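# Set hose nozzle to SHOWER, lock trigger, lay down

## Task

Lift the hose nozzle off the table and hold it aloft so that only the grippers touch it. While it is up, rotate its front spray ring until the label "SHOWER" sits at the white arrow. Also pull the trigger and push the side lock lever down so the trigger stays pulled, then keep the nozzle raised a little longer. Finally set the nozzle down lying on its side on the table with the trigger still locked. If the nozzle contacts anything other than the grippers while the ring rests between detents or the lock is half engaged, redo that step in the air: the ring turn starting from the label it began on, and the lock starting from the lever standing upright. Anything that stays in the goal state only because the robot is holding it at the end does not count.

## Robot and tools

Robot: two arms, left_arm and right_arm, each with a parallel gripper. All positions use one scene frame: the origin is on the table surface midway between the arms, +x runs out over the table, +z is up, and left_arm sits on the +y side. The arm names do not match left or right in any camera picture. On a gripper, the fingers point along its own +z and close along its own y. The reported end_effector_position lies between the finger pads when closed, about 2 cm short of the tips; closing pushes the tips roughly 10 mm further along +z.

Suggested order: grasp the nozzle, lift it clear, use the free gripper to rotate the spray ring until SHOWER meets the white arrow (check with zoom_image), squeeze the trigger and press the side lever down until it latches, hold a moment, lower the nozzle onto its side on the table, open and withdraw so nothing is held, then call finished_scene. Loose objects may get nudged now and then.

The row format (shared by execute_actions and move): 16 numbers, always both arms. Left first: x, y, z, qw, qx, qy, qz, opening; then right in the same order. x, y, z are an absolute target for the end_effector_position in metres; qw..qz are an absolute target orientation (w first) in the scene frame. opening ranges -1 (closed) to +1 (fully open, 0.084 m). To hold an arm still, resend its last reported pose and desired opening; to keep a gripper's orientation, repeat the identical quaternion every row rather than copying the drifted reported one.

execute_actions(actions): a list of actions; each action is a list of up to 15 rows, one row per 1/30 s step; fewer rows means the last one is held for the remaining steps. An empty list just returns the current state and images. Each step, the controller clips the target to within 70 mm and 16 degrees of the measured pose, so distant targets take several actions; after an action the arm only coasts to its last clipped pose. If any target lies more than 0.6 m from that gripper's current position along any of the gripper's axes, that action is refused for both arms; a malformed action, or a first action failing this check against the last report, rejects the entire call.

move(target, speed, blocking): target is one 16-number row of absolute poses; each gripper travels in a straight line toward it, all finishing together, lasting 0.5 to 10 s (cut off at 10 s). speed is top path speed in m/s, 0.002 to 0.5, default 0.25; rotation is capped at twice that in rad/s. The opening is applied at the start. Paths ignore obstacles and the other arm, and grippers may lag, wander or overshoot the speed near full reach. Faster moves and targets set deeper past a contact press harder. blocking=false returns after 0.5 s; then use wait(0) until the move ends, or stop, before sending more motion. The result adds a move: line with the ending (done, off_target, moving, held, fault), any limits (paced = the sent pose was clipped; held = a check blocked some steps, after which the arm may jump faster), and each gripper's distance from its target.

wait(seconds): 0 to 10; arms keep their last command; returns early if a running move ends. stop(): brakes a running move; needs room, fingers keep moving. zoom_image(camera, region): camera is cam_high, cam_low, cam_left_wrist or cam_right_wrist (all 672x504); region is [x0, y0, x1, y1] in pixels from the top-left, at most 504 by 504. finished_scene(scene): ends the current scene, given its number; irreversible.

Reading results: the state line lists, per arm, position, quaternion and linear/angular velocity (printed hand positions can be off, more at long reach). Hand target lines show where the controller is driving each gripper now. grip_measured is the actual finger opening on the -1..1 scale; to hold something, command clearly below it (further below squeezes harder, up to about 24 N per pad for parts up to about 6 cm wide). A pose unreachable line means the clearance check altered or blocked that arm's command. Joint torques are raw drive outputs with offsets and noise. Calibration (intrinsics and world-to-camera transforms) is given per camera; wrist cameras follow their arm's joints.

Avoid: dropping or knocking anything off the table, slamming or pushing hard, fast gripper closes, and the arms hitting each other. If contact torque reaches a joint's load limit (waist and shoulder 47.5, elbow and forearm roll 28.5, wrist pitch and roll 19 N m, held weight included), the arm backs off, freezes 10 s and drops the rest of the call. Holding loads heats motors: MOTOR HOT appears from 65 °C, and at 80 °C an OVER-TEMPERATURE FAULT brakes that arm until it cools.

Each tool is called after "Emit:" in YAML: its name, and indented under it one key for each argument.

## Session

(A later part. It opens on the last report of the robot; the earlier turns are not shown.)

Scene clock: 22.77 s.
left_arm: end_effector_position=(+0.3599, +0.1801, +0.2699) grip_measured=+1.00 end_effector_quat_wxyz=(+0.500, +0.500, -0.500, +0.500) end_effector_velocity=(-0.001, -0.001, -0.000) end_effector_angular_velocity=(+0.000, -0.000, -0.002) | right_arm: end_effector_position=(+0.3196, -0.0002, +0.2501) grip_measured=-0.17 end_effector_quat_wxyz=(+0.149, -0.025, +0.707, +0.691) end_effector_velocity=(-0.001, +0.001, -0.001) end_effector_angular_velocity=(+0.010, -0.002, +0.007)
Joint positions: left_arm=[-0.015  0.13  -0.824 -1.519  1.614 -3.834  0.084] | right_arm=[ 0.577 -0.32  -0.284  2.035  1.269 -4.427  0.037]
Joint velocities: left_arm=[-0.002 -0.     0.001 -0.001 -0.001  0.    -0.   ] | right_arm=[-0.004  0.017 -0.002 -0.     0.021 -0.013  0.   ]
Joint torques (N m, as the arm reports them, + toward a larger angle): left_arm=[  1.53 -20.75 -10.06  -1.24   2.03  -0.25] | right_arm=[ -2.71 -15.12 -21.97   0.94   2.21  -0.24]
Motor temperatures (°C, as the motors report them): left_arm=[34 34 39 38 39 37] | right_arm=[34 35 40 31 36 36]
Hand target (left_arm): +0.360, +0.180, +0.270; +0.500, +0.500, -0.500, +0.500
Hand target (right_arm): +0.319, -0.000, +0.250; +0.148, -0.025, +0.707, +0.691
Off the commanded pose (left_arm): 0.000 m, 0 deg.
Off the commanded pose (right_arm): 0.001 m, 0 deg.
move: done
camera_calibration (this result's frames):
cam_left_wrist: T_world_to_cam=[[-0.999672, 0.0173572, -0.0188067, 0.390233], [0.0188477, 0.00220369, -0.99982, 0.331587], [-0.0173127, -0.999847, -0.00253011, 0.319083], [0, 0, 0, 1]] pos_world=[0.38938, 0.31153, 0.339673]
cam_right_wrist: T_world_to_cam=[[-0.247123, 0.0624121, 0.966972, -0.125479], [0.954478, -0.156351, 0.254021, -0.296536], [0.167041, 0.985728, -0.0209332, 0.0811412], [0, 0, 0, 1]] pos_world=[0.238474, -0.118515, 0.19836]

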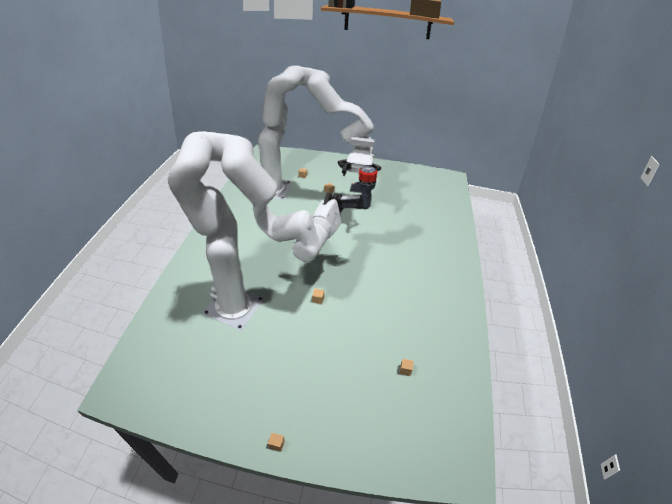

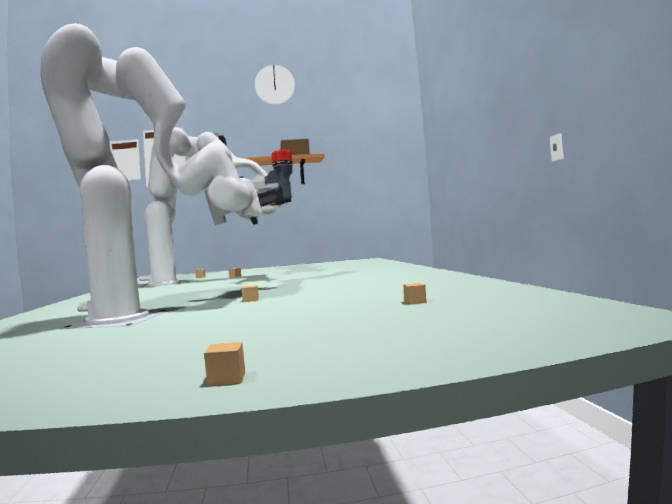

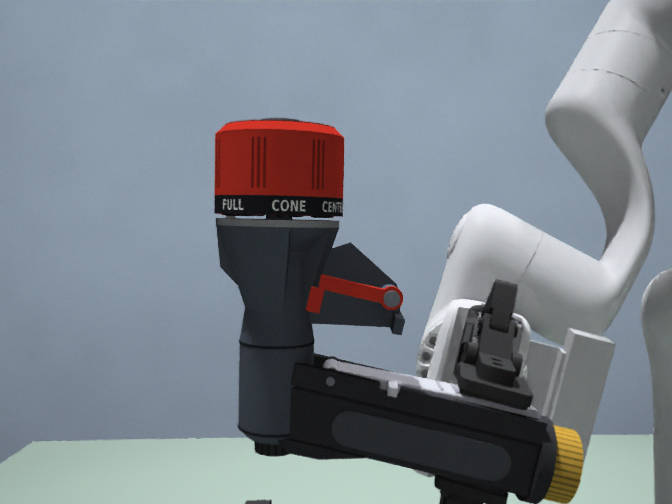

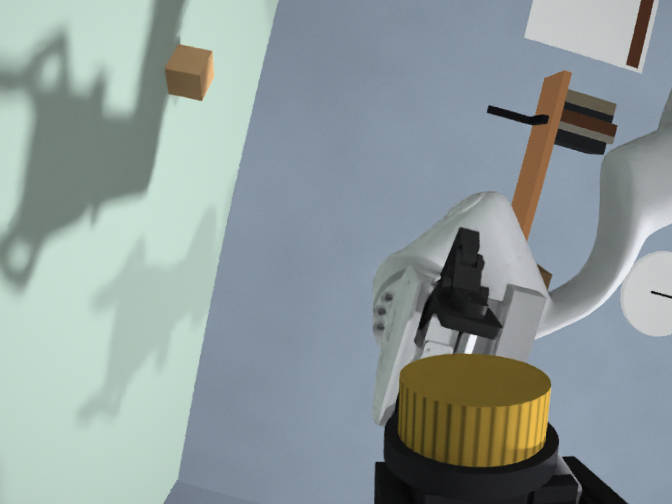

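Emit:
move:
  target: [0.422,0.08,0.352,-0.5,-0.5,0.5,-0.5,1,0.32,0,0.25,0.147,-0.025,0.707,0.692,-1]
  speed: 0.15

Emit:
move:
  target: [0.422,0.038,0.352,-0.5,-0.5,0.5,-0.5,1,0.32,0,0.25,0.147,-0.025,0.707,0.692,-1]
  speed: 0.04

Emit:
zoom_image:
  camera: "cam_high"
  region: [320, 130, 420, 220]

Scene clock: 25.20 s.
left_arm: end_effector_position=(+0.4218, +0.0803, +0.3522) grip_measured=+1.00 end_effector_quat_wxyz=(+0.500, +0.500, -0.499, +0.500) end_effector_velocity=(+0.001, -0.002, +0.002) end_effector_angular_velocity=(+0.000, -0.002, -0.002) | right_arm: end_effector_position=(+0.3200, +0.0000, +0.2500) grip_measured=-0.17 end_effector_quat_wxyz=(+0.147, -0.025, +0.707, +0.692) end_effector_velocity=(+0.000, +0.000, -0.000) end_effector_angular_velocity=(-0.000, +0.000, -0.000)
Joint positions: left_arm=[-0.261  0.174 -1.11  -1.679  1.427 -4.071  0.084] | right_arm=[ 0.575 -0.314 -0.287  2.032  1.275 -4.426  0.037]
Joint velocities: left_arm=[-0.004  0.004 -0.009 -0.    -0.002 -0.003  0.   ] | right_arm=[-0.     0.001 -0.     0.     0.    -0.     0.   ]
Joint torques (N m, as the arm reports them, + toward a larger angle): left_arm=[  1.38 -23.9  -11.56  -1.27   1.89  -0.33] | right_arm=[ -2.56 -15.48 -21.67   0.73   2.5   -0.23]
Motor temperatures (°C, as the motors report them): left_arm=[34 34 39 38 39 37] | right_arm=[34 35 41 31 36 36]
Hand target (left_arm): +0.422, +0.080, +0.352; +0.500, +0.500, -0.500, +0.500
Hand target (right_arm): +0.320, +0.000, +0.250; +0.147, -0.025, +0.707, +0.692
Off the commanded pose (left_arm): 0.000 m, 0 deg.
Off the commanded pose (right_arm): 0.000 m, 0 deg.
move: done
camera_calibration (this result's frames):
cam_left_wrist: T_world_to_cam=[[-0.999694, 0.0164111, -0.0184841, 0.45537], [0.0185087, 0.00134628, -0.999828, 0.413114], [-0.0163834, -0.999864, -0.00164961, 0.219852], [0, 0, 0, 1]] pos_world=[0.451187, 0.211793, 0.421823]
cam_right_wrist: T_world_to_cam=[[-0.245289, 0.059828, 0.967602, -0.126001], [0.95548, -0.153909, 0.251732, -0.296636], [0.163984, 0.986272, -0.0194123, 0.0814538], [0, 0, 0, 1]] pos_world=[0.239166, -0.118452, 0.198173]

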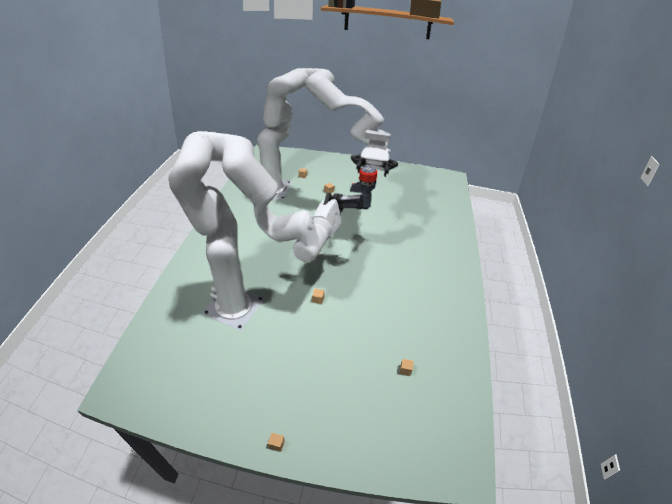

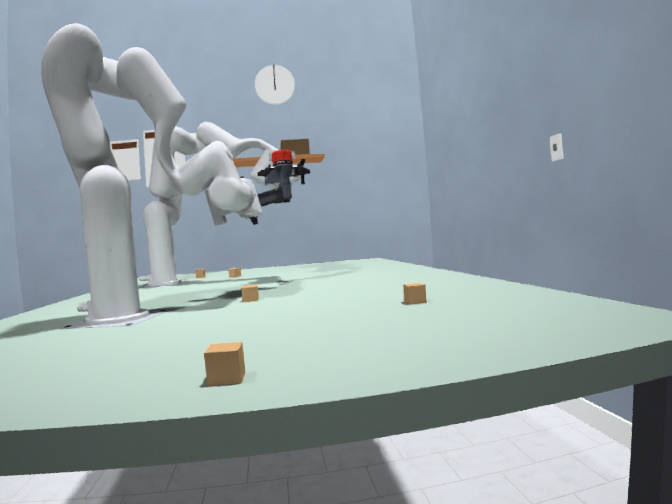

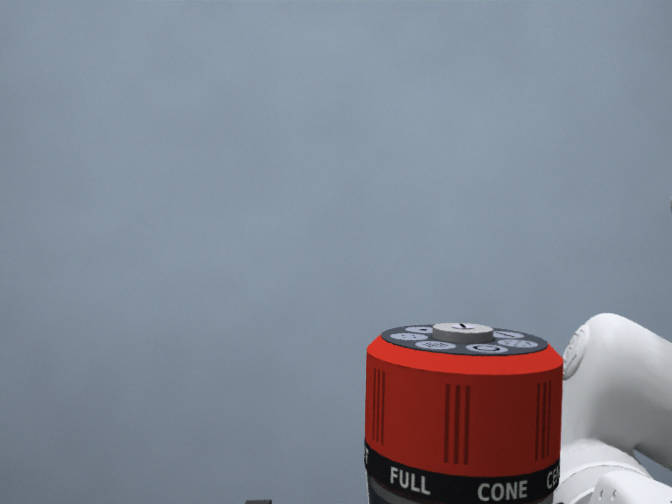

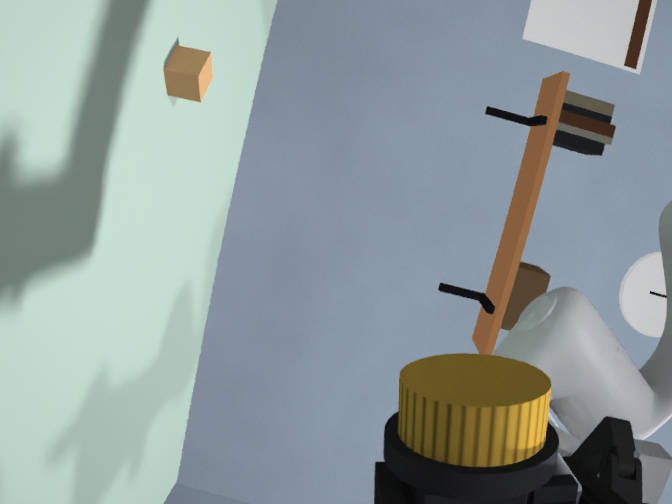

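Scene clock: 26.67 s.
left_arm: end_effector_position=(+0.4220, +0.0383, +0.3521) grip_measured=+1.00 end_effector_quat_wxyz=(+0.500, +0.500, -0.500, +0.500) end_effector_velocity=(+0.000, -0.002, +0.000) end_effector_angular_velocity=(-0.000, -0.000, +0.000) | right_arm: end_effector_position=(+0.3200, +0.0000, +0.2500) grip_measured=-0.17 end_effector_quat_wxyz=(+0.147, -0.025, +0.707, +0.692) end_effector_velocity=(+0.001, +0.000, +0.001) end_effector_angular_velocity=(+0.000, -0.001, -0.000)
Joint positions: left_arm=[-0.356  0.205 -1.152 -1.734  1.349 -4.071  0.084] | right_arm=[ 0.575 -0.314 -0.287  2.032  1.275 -4.426  0.037]
Joint velocities: left_arm=[-0.003  0.002 -0.003 -0.002 -0.003 -0.    -0.   ] | right_arm=[-0.     0.001 -0.002  0.    -0.    -0.     0.   ]
Joint torques (N m, as the arm reports them, + toward a larger angle): left_arm=[  1.94 -24.89 -11.93  -1.09   1.78  -0.34] | right_arm=[ -1.93 -14.66 -21.88   0.59   2.48  -0.24]
Motor temperatures (°C, as the motors report them): left_arm=[34 34 39 38 39 37] | right_arm=[34 35 41 31 36 36]
Hand target (left_arm): +0.422, +0.038, +0.352; +0.500, +0.500, -0.500, +0.500
Hand target (right_arm): +0.320, +0.000, +0.250; +0.147, -0.025, +0.707, +0.692
Off the commanded pose (left_arm): 0.000 m, 0 deg.
Off the commanded pose (right_arm): 0.000 m, 0 deg.
move: done
camera_calibration (this result's frames):
cam_left_wrist: T_world_to_cam=[[-0.999678, 0.017131, -0.0187374, 0.456291], [0.0187769, 0.00214952, -0.999821, 0.412926], [-0.0170877, -0.999851, -0.0024705, 0.178421], [0, 0, 0, 1]] pos_world=[0.451439, 0.16969, 0.421843]
cam_right_wrist: T_world_to_cam=[[-0.245284, 0.0598295, 0.967603, -0.126001], [0.955483, -0.153904, 0.251727, -0.296638], [0.163978, 0.986273, -0.019416, 0.0814582], [0, 0, 0, 1]] pos_world=[0.239169, -0.118455, 0.198172]

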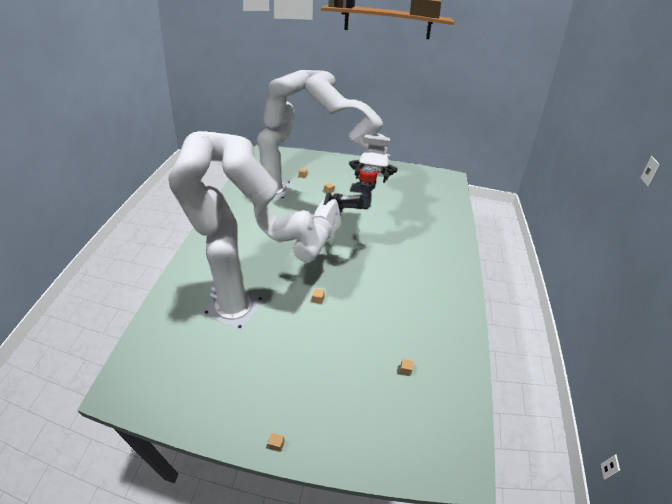

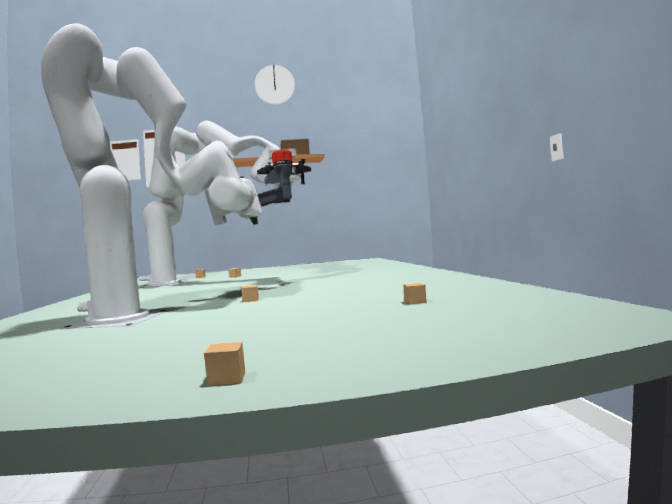

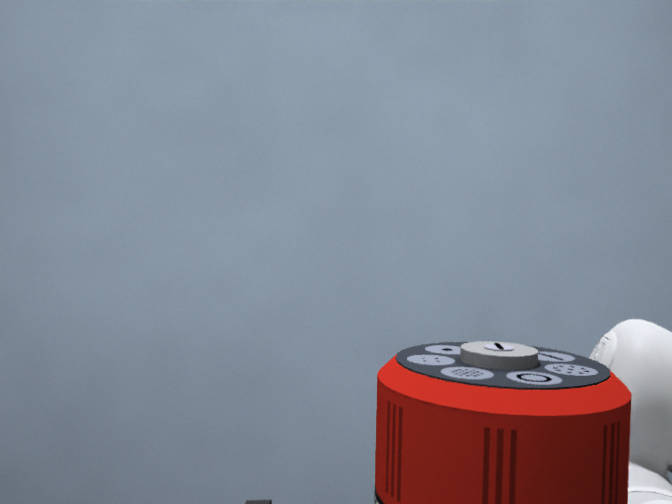

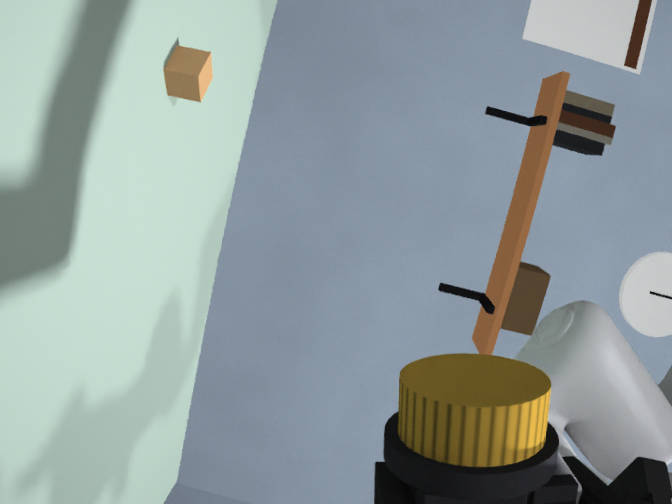

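Region (320, 130, 420, 220) of cam_high's 672x504 image, scaled by 5.040, with more detail than that image has; it fills the top 454 rows of this view, and the rest is white.

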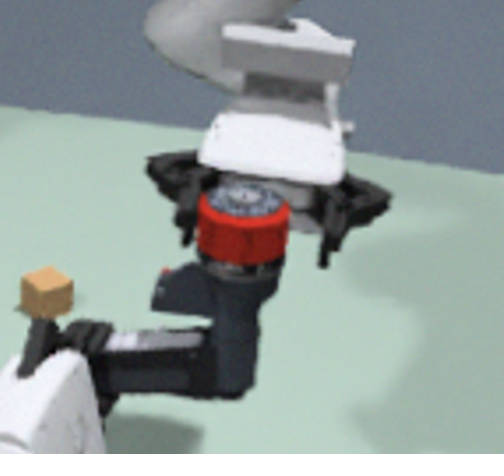

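Emit:
execute_actions:
  actions: []

Scene clock: 29.97 s.
left_arm: end_effector_position=(+0.4220, +0.0380, +0.3521) grip_measured=+1.00 end_effector_quat_wxyz=(+0.500, +0.500, -0.500, +0.500) end_effector_velocity=(-0.001, -0.001, -0.000) end_effector_angular_velocity=(+0.000, +0.000, -0.001) | right_arm: end_effector_position=(+0.3200, -0.0000, +0.2500) grip_measured=-0.17 end_effector_quat_wxyz=(+0.147, -0.025, +0.707, +0.692) end_effector_velocity=(+0.000, +0.000, +0.001) end_effector_angular_velocity=(+0.000, -0.002, +0.000)
Joint positions: left_arm=[-0.356  0.205 -1.152 -1.734  1.349 -4.071  0.084] | right_arm=[ 0.575 -0.314 -0.287  2.032  1.275 -4.426  0.037]
Joint velocities: left_arm=[-0.001 -0.     0.     0.    -0.     0.     0.   ] | right_arm=[-0.    -0.001 -0.    -0.    -0.    -0.    -0.   ]
Joint torques (N m, as the arm reports them, + toward a larger angle): left_arm=[  1.76 -24.99 -11.83  -1.21   1.61  -0.3 ] | right_arm=[ -2.63 -15.2  -21.87   0.83   2.48  -0.32]
Motor temperatures (°C, as the motors report them): left_arm=[34 34 39 38 39 37] | right_arm=[34 35 41 31 36 36]
Hand target (left_arm): +0.422, +0.038, +0.352; +0.500, +0.500, -0.500, +0.500
Hand target (right_arm): +0.320, +0.000, +0.250; +0.147, -0.025, +0.707, +0.692
Off the commanded pose (left_arm): 0.000 m, 0 deg.
Off the commanded pose (right_arm): 0.000 m, 0 deg.
camera_calibration (this result's frames):
cam_left_wrist: T_world_to_cam=[[-0.999676, 0.0172464, -0.0187358, 0.456271], [0.0187755, 0.0021391, -0.999821, 0.412926], [-0.0172033, -0.999849, -0.00246221, 0.178219], [0, 0, 0, 1]] pos_world=[0.451436, 0.16944, 0.42184]
cam_right_wrist: T_world_to_cam=[[-0.245283, 0.0598296, 0.967603, -0.126001], [0.955483, -0.153904, 0.251727, -0.296638], [0.163979, 0.986273, -0.019416, 0.0814581], [0, 0, 0, 1]] pos_world=[0.239169, -0.118455, 0.198172]

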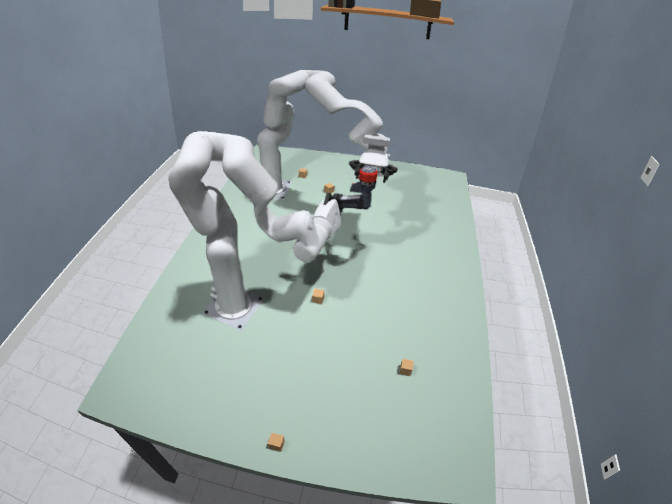

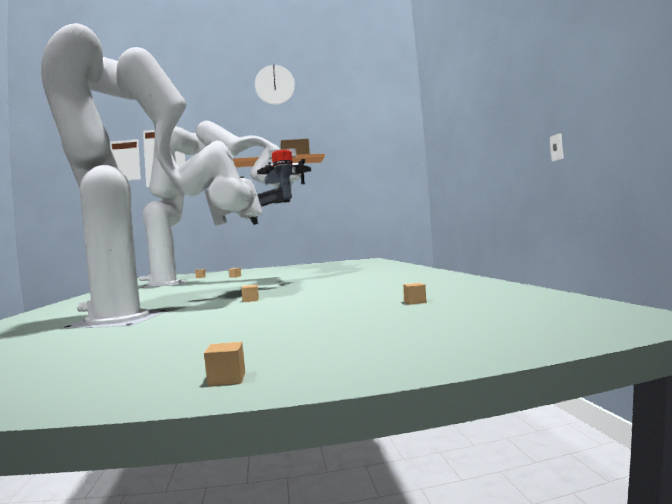

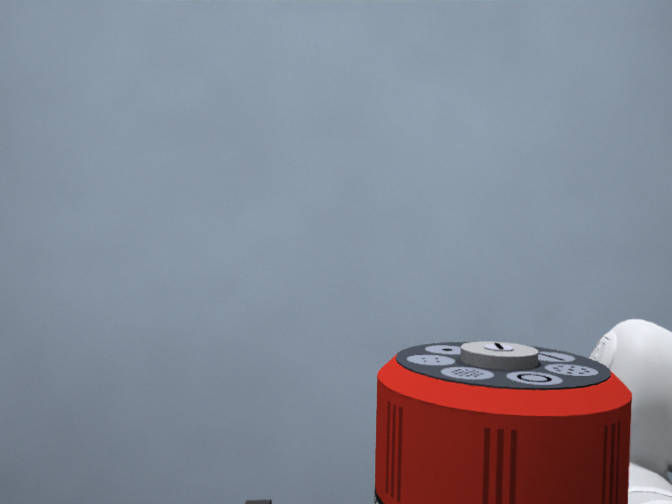

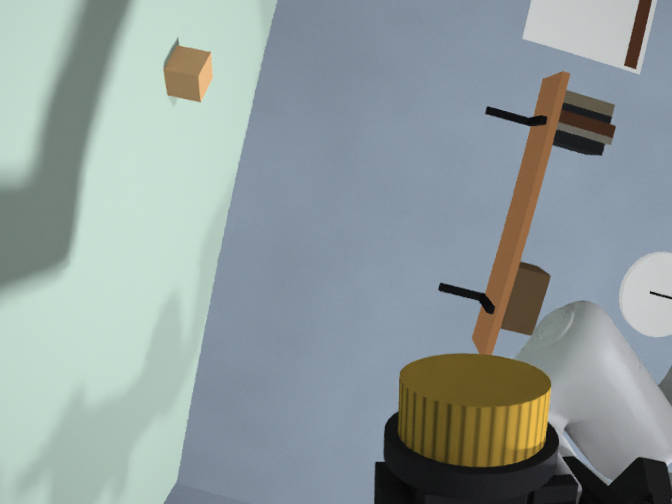

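Emit:
move:
  target: [0.424,0.038,0.312,0.5,0.5,-0.5,0.5,1,0.32,0,0.25,0.147,-0.025,0.707,0.692,-1]
  speed: 0.015

Emit:
move:
  target: [0.417,0.038,0.310,0.5,0.5,-0.5,0.5,1,0.32,0,0.25,0.147,-0.025,0.707,0.692,-1]
  speed: 0.01

Emit:
move:
  target: [0.42,0.08,0.31,0.5,0.5,-0.5,0.5,1,0.32,0,0.25,0.147,-0.025,0.707,0.692,-1]
  speed: 0.05

Emit:
move:
  target: [0.38,0.18,0.27,0.5,0.5,-0.5,0.5,1,0.32,0,0.25,0.147,-0.025,0.707,0.692,-1]
  speed: 0.1

Scene clock: 34.20 s.
left_arm: end_effector_position=(+0.4240, +0.0380, +0.3122) grip_measured=+1.00 end_effector_quat_wxyz=(+0.500, +0.500, -0.500, +0.500) end_effector_velocity=(+0.000, -0.000, -0.001) end_effector_angular_velocity=(-0.001, -0.002, -0.000) | right_arm: end_effector_position=(+0.3200, +0.0000, +0.2500) grip_measured=-0.17 end_effector_quat_wxyz=(+0.147, -0.025, +0.707, +0.692) end_effector_velocity=(+0.000, +0.000, -0.000) end_effector_angular_velocity=(-0.000, +0.000, +0.000)
Joint positions: left_arm=[-0.353  0.275 -1.139 -1.749  1.366 -3.987  0.084] | right_arm=[ 0.575 -0.314 -0.287  2.032  1.275 -4.426  0.037]
Joint velocities: left_arm=[ 0.     0.003 -0.    -0.001  0.001  0.004  0.   ] | right_arm=[-0.     0.001 -0.001 -0.     0.    -0.    -0.   ]
Joint torques (N m, as the arm reports them, + toward a larger angle): left_arm=[  1.61 -25.75 -11.52  -1.21   1.92  -0.35] | right_arm=[ -2.41 -15.22 -21.8    0.85   2.38  -0.32]
Motor temperatures (°C, as the motors report them): left_arm=[34 34 39 38 39 37] | right_arm=[34 35 41 31 36 36]
Hand target (left_arm): +0.424, +0.038, +0.312; +0.500, +0.500, -0.500, +0.500
Hand target (right_arm): +0.320, -0.000, +0.250; +0.147, -0.025, +0.707, +0.692
Off the commanded pose (left_arm): 0.000 m, 0 deg.
Off the commanded pose (right_arm): 0.000 m, 0 deg.
move: done
camera_calibration (this result's frames):
cam_left_wrist: T_world_to_cam=[[-0.999672, 0.0174187, -0.0187608, 0.457565], [0.0188075, 0.00252022, -0.99982, 0.372979], [-0.0173683, -0.999845, -0.00284699, 0.17828], [0, 0, 0, 1]] pos_world=[0.453497, 0.169342, 0.382003]
cam_right_wrist: T_world_to_cam=[[-0.245283, 0.0598294, 0.967604, -0.126001], [0.955483, -0.153904, 0.251727, -0.296638], [0.163979, 0.986273, -0.0194159, 0.0814581], [0, 0, 0, 1]] pos_world=[0.239169, -0.118455, 0.198172]

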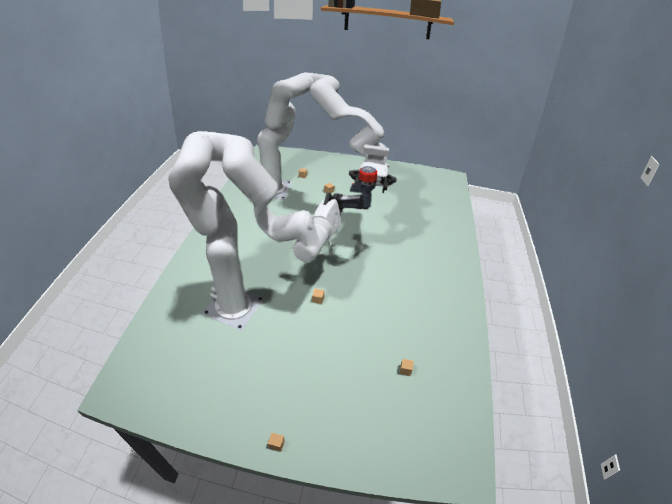

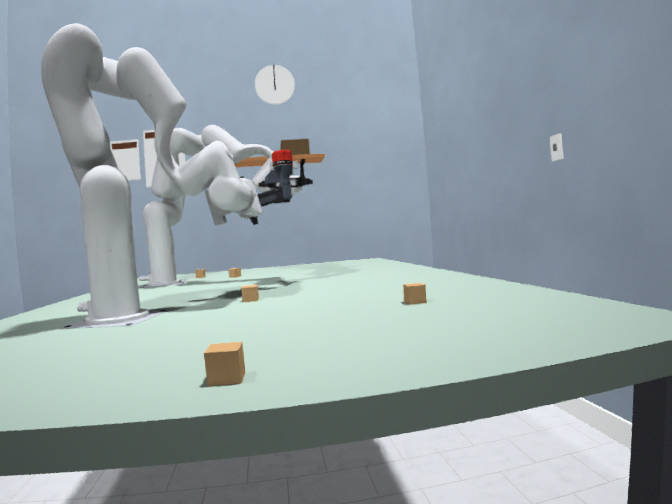

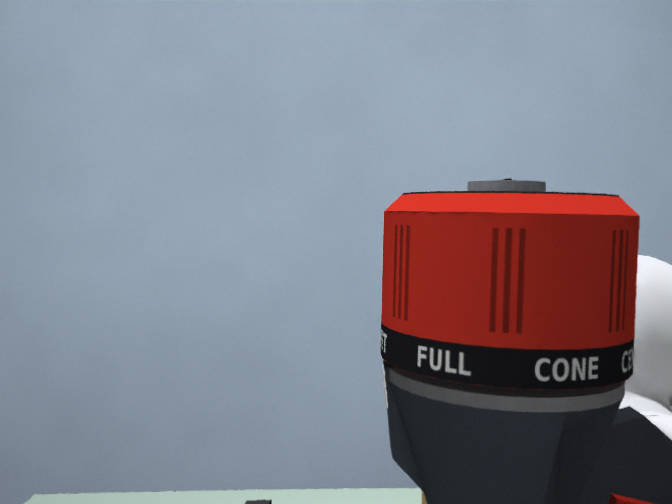

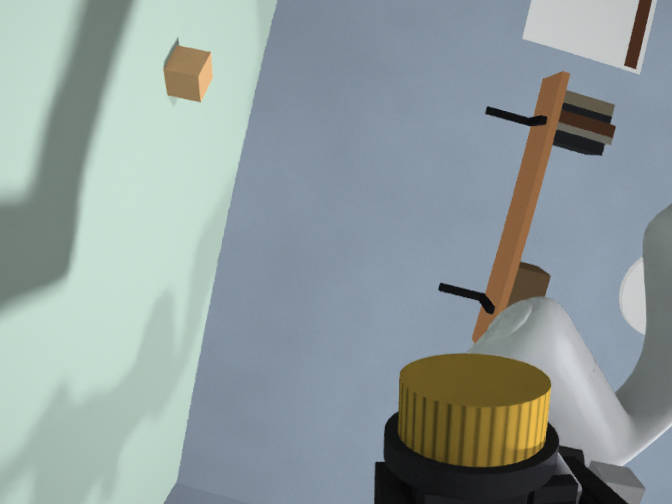

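Scene clock: 35.17 s.
left_arm: end_effector_position=(+0.4173, +0.0380, +0.3101) grip_measured=+1.00 end_effector_quat_wxyz=(+0.500, +0.500, -0.500, +0.500) end_effector_velocity=(-0.002, -0.000, -0.000) end_effector_angular_velocity=(+0.000, -0.001, +0.001) | right_arm: end_effector_position=(+0.3199, +0.0000, +0.2500) grip_measured=-0.17 end_effector_quat_wxyz=(+0.147, -0.025, +0.707, +0.692) end_effector_velocity=(+0.000, +0.000, +0.000) end_effector_angular_velocity=(+0.001, -0.001, +0.001)
Joint positions: left_arm=[-0.357  0.259 -1.112 -1.754  1.365 -3.975  0.084] | right_arm=[ 0.575 -0.314 -0.287  2.032  1.275 -4.426  0.037]
Joint velocities: left_arm=[-0.001 -0.006  0.009 -0.002 -0.001  0.004 -0.   ] | right_arm=[ 0.    -0.    -0.001 -0.     0.    -0.    -0.   ]
Joint torques (N m, as the arm reports them, + toward a larger angle): left_arm=[  1.66 -25.12 -11.57  -1.08   2.    -0.34] | right_arm=[ -2.63 -14.79 -22.14   1.01   2.64  -0.17]
Motor temperatures (°C, as the motors report them): left_arm=[34 34 40 38 39 37] | right_arm=[34 35 41 31 36 36]
Hand target (left_arm): +0.417, +0.038, +0.310; +0.500, +0.500, -0.500, +0.500
Hand target (right_arm): +0.320, -0.000, +0.250; +0.147, -0.025, +0.707, +0.692
Off the commanded pose (left_arm): 0.000 m, 0 deg.
Off the commanded pose (right_arm): 0.000 m, 0 deg.
move: done
camera_calibration (this result's frames):
cam_left_wrist: T_world_to_cam=[[-0.999676, 0.0171346, -0.0188286, 0.450853], [0.018871, 0.00231718, -0.999819, 0.371005], [-0.0170879, -0.999851, -0.00263978, 0.178034], [0, 0, 0, 1]] pos_world=[0.446748, 0.169423, 0.379897]
cam_right_wrist: T_world_to_cam=[[-0.245245, 0.0598304, 0.967613, -0.125992], [0.955519, -0.153743, 0.251686, -0.296559], [0.163822, 0.986298, -0.0194644, 0.0815175], [0, 0, 0, 1]] pos_world=[0.239114, -0.118456, 0.198138]

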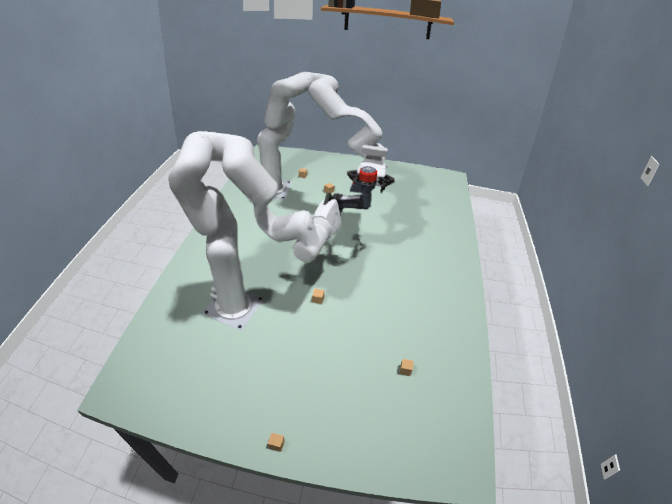

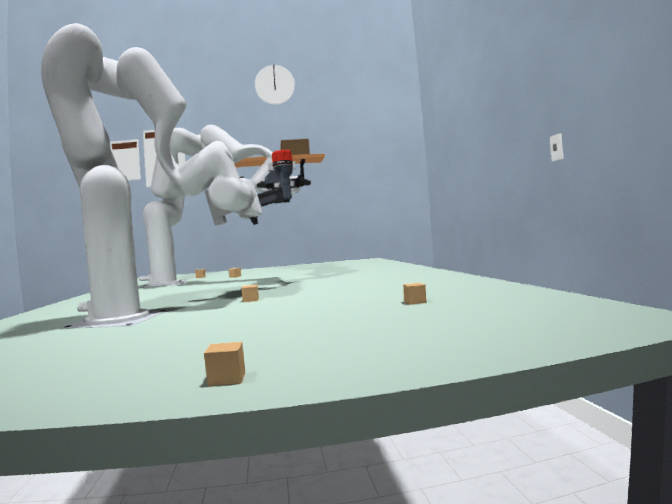

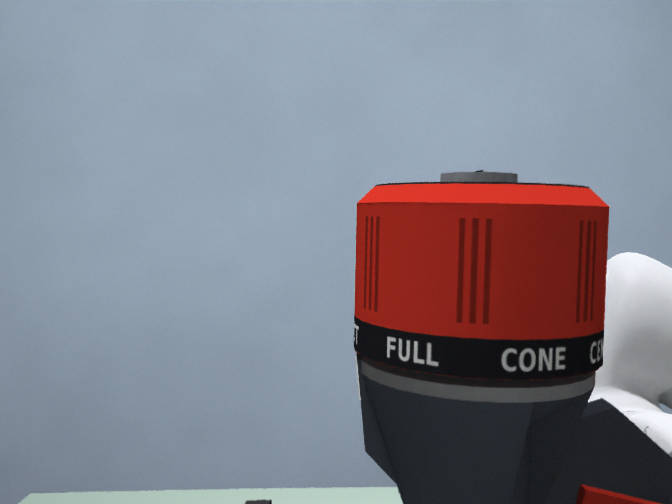

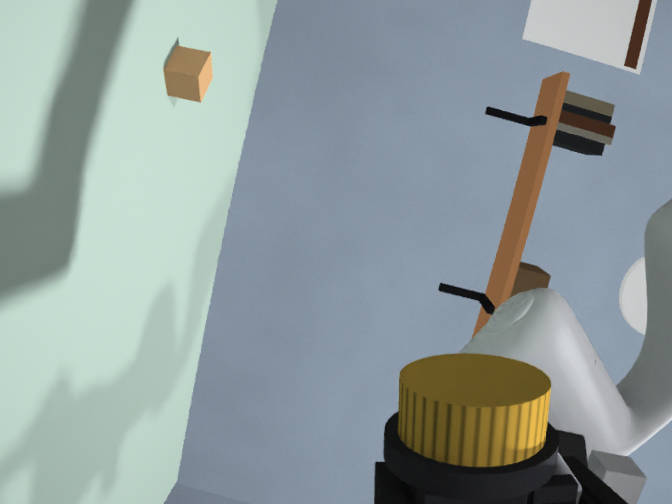

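Scene clock: 36.40 s.
left_arm: end_effector_position=(+0.4200, +0.0796, +0.3100) grip_measured=+1.00 end_effector_quat_wxyz=(+0.500, +0.500, -0.500, +0.500) end_effector_velocity=(-0.000, +0.002, +0.000) end_effector_angular_velocity=(+0.000, -0.001, -0.001) | right_arm: end_effector_position=(+0.3200, +0.0000, +0.2500) grip_measured=-0.17 end_effector_quat_wxyz=(+0.147, -0.025, +0.707, +0.692) end_effector_velocity=(-0.000, -0.000, +0.000) end_effector_angular_velocity=(-0.000, -0.001, -0.000)
Joint positions: left_arm=[-0.261  0.239 -1.083 -1.69   1.438 -3.977  0.084] | right_arm=[ 0.575 -0.314 -0.287  2.032  1.275 -4.426  0.037]
Joint velocities: left_arm=[ 0.005 -0.001  0.001  0.004  0.004 -0.    -0.   ] | right_arm=[ 0.    -0.001  0.    -0.    -0.    -0.     0.   ]
Joint torques (N m, as the arm reports them, + toward a larger angle): left_arm=[  1.78 -24.57 -11.36  -1.19   1.94  -0.43] | right_arm=[ -2.18 -14.79 -21.63   1.08   2.37  -0.3 ]
Motor temperatures (°C, as the motors report them): left_arm=[34 34 40 38 39 37] | right_arm=[34 35 41 31 36 36]
Hand target (left_arm): +0.420, +0.080, +0.310; +0.500, +0.500, -0.500, +0.500
Hand target (right_arm): +0.320, +0.000, +0.250; +0.147, -0.025, +0.707, +0.692
Off the commanded pose (left_arm): 0.000 m, 0 deg.
Off the commanded pose (right_arm): 0.000 m, 0 deg.
move: done
camera_calibration (this result's frames):
cam_left_wrist: T_world_to_cam=[[-0.999673, 0.0173687, -0.0187941, 0.452778], [0.0188385, 0.00239146, -0.99982, 0.370728], [-0.0173206, -0.999846, -0.00271787, 0.219802], [0, 0, 0, 1]] pos_world=[0.449453, 0.211018, 0.379768]
cam_right_wrist: T_world_to_cam=[[-0.245283, 0.0598301, 0.967604, -0.126001], [0.955483, -0.153903, 0.251727, -0.296637], [0.163978, 0.986273, -0.0194169, 0.0814584], [0, 0, 0, 1]] pos_world=[0.239169, -0.118455, 0.198172]

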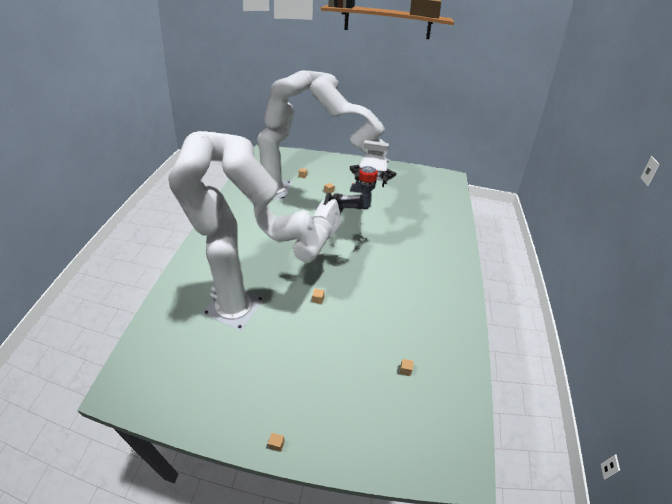

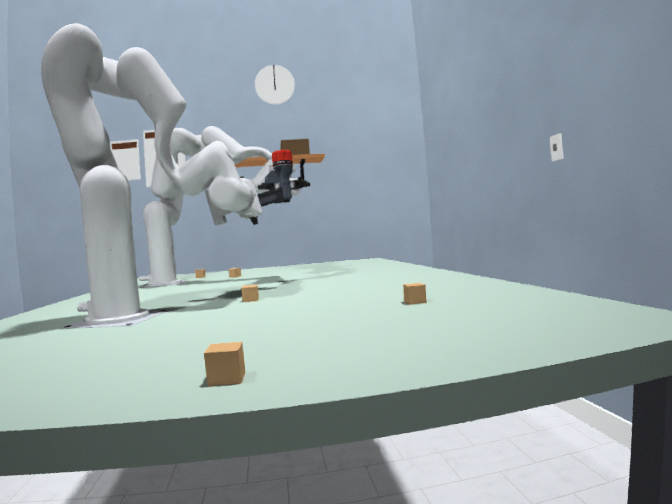

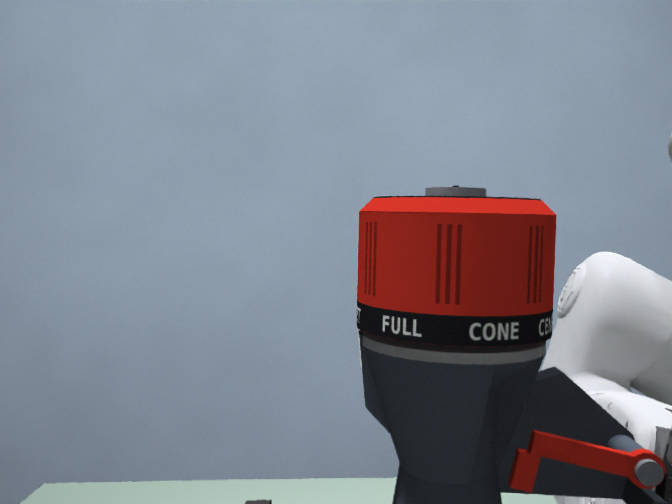

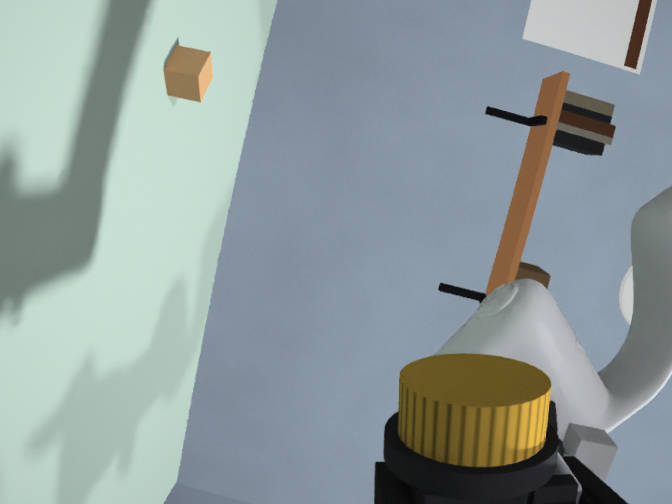

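Scene clock: 38.07 s.
left_arm: end_effector_position=(+0.3801, +0.1797, +0.2699) grip_measured=+1.00 end_effector_quat_wxyz=(+0.500, +0.500, -0.500, +0.500) end_effector_velocity=(-0.001, +0.002, -0.001) end_effector_angular_velocity=(+0.000, +0.000, +0.001) | right_arm: end_effector_position=(+0.3200, -0.0000, +0.2500) grip_measured=-0.17 end_effector_quat_wxyz=(+0.147, -0.025, +0.707, +0.692) end_effector_velocity=(-0.001, -0.000, -0.001) end_effector_angular_velocity=(-0.001, +0.003, -0.000)
Joint positions: left_arm=[-0.02   0.187 -0.898 -1.523  1.611 -3.851  0.084] | right_arm=[ 0.575 -0.314 -0.287  2.032  1.275 -4.426  0.037]
Joint velocities: left_arm=[ 0.006 -0.     0.002  0.004  0.002  0.002 -0.   ] | right_arm=[-0.     0.001  0.002  0.     0.    -0.     0.   ]
Joint torques (N m, as the arm reports them, + toward a larger angle): left_arm=[  1.8  -22.09 -10.3   -1.29   2.15  -0.38] | right_arm=[ -2.4  -14.88 -21.79   0.82   2.53  -0.39]
Motor temperatures (°C, as the motors report them): left_arm=[34 34 40 38 39 37] | right_arm=[34 35 41 31 36 36]
Hand target (left_arm): +0.380, +0.180, +0.270; +0.500, +0.500, -0.500, +0.500
Hand target (right_arm): +0.320, +0.000, +0.250; +0.147, -0.025, +0.707, +0.692
Off the commanded pose (left_arm): 0.000 m, 0 deg.
Off the commanded pose (right_arm): 0.000 m, 0 deg.
move: done
camera_calibration (this result's frames):
cam_left_wrist: T_world_to_cam=[[-0.999663, 0.0177662, -0.0189261, 0.410404], [0.0189802, 0.00287908, -0.999816, 0.33102], [-0.0177085, -0.999838, -0.00321532, 0.31929], [0, 0, 0, 1]] pos_world=[0.409637, 0.310994, 0.339753]
cam_right_wrist: T_world_to_cam=[[-0.245283, 0.0598295, 0.967603, -0.126001], [0.955483, -0.153904, 0.251727, -0.296638], [0.163979, 0.986273, -0.019416, 0.0814582], [0, 0, 0, 1]] pos_world=[0.239169, -0.118455, 0.198172]

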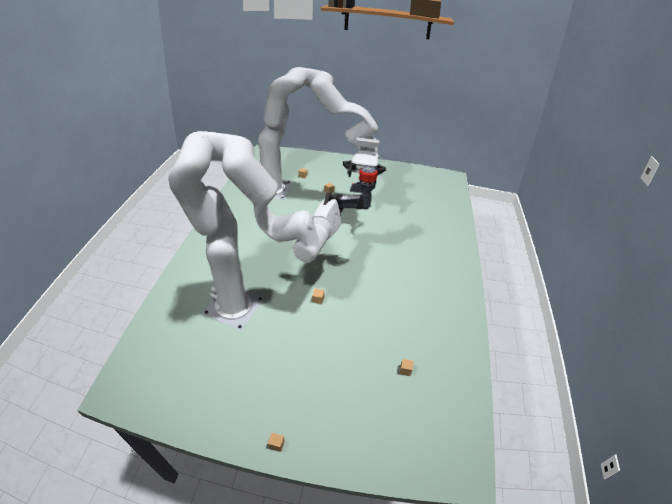

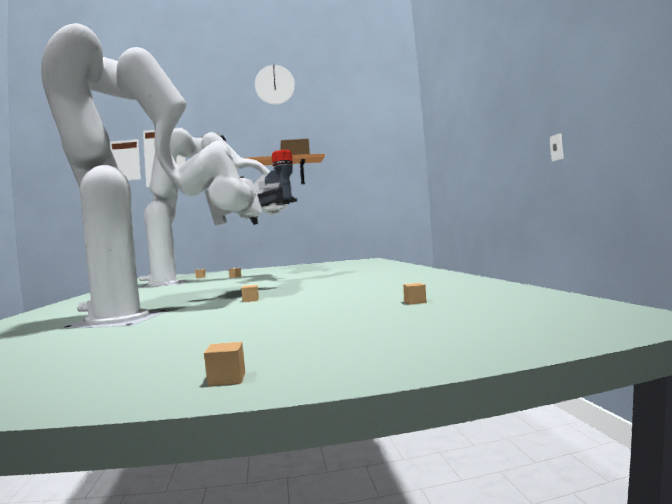

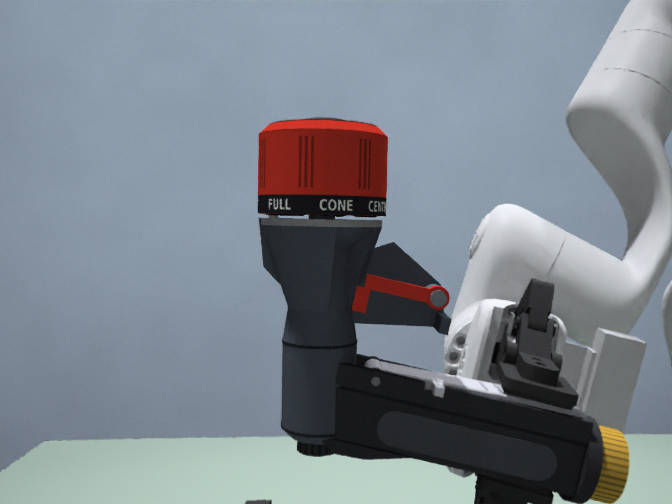

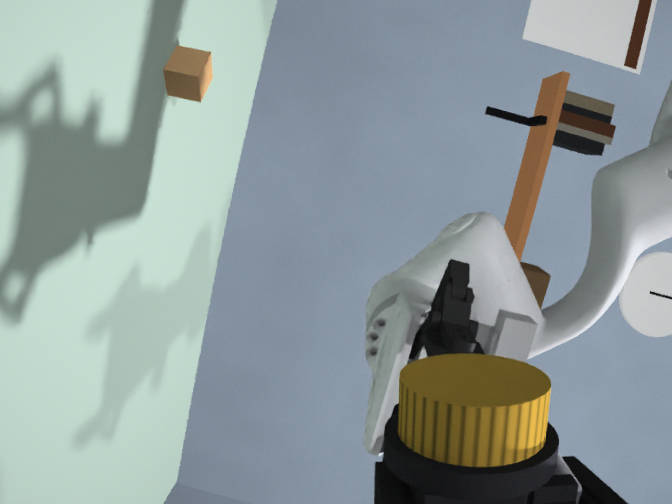

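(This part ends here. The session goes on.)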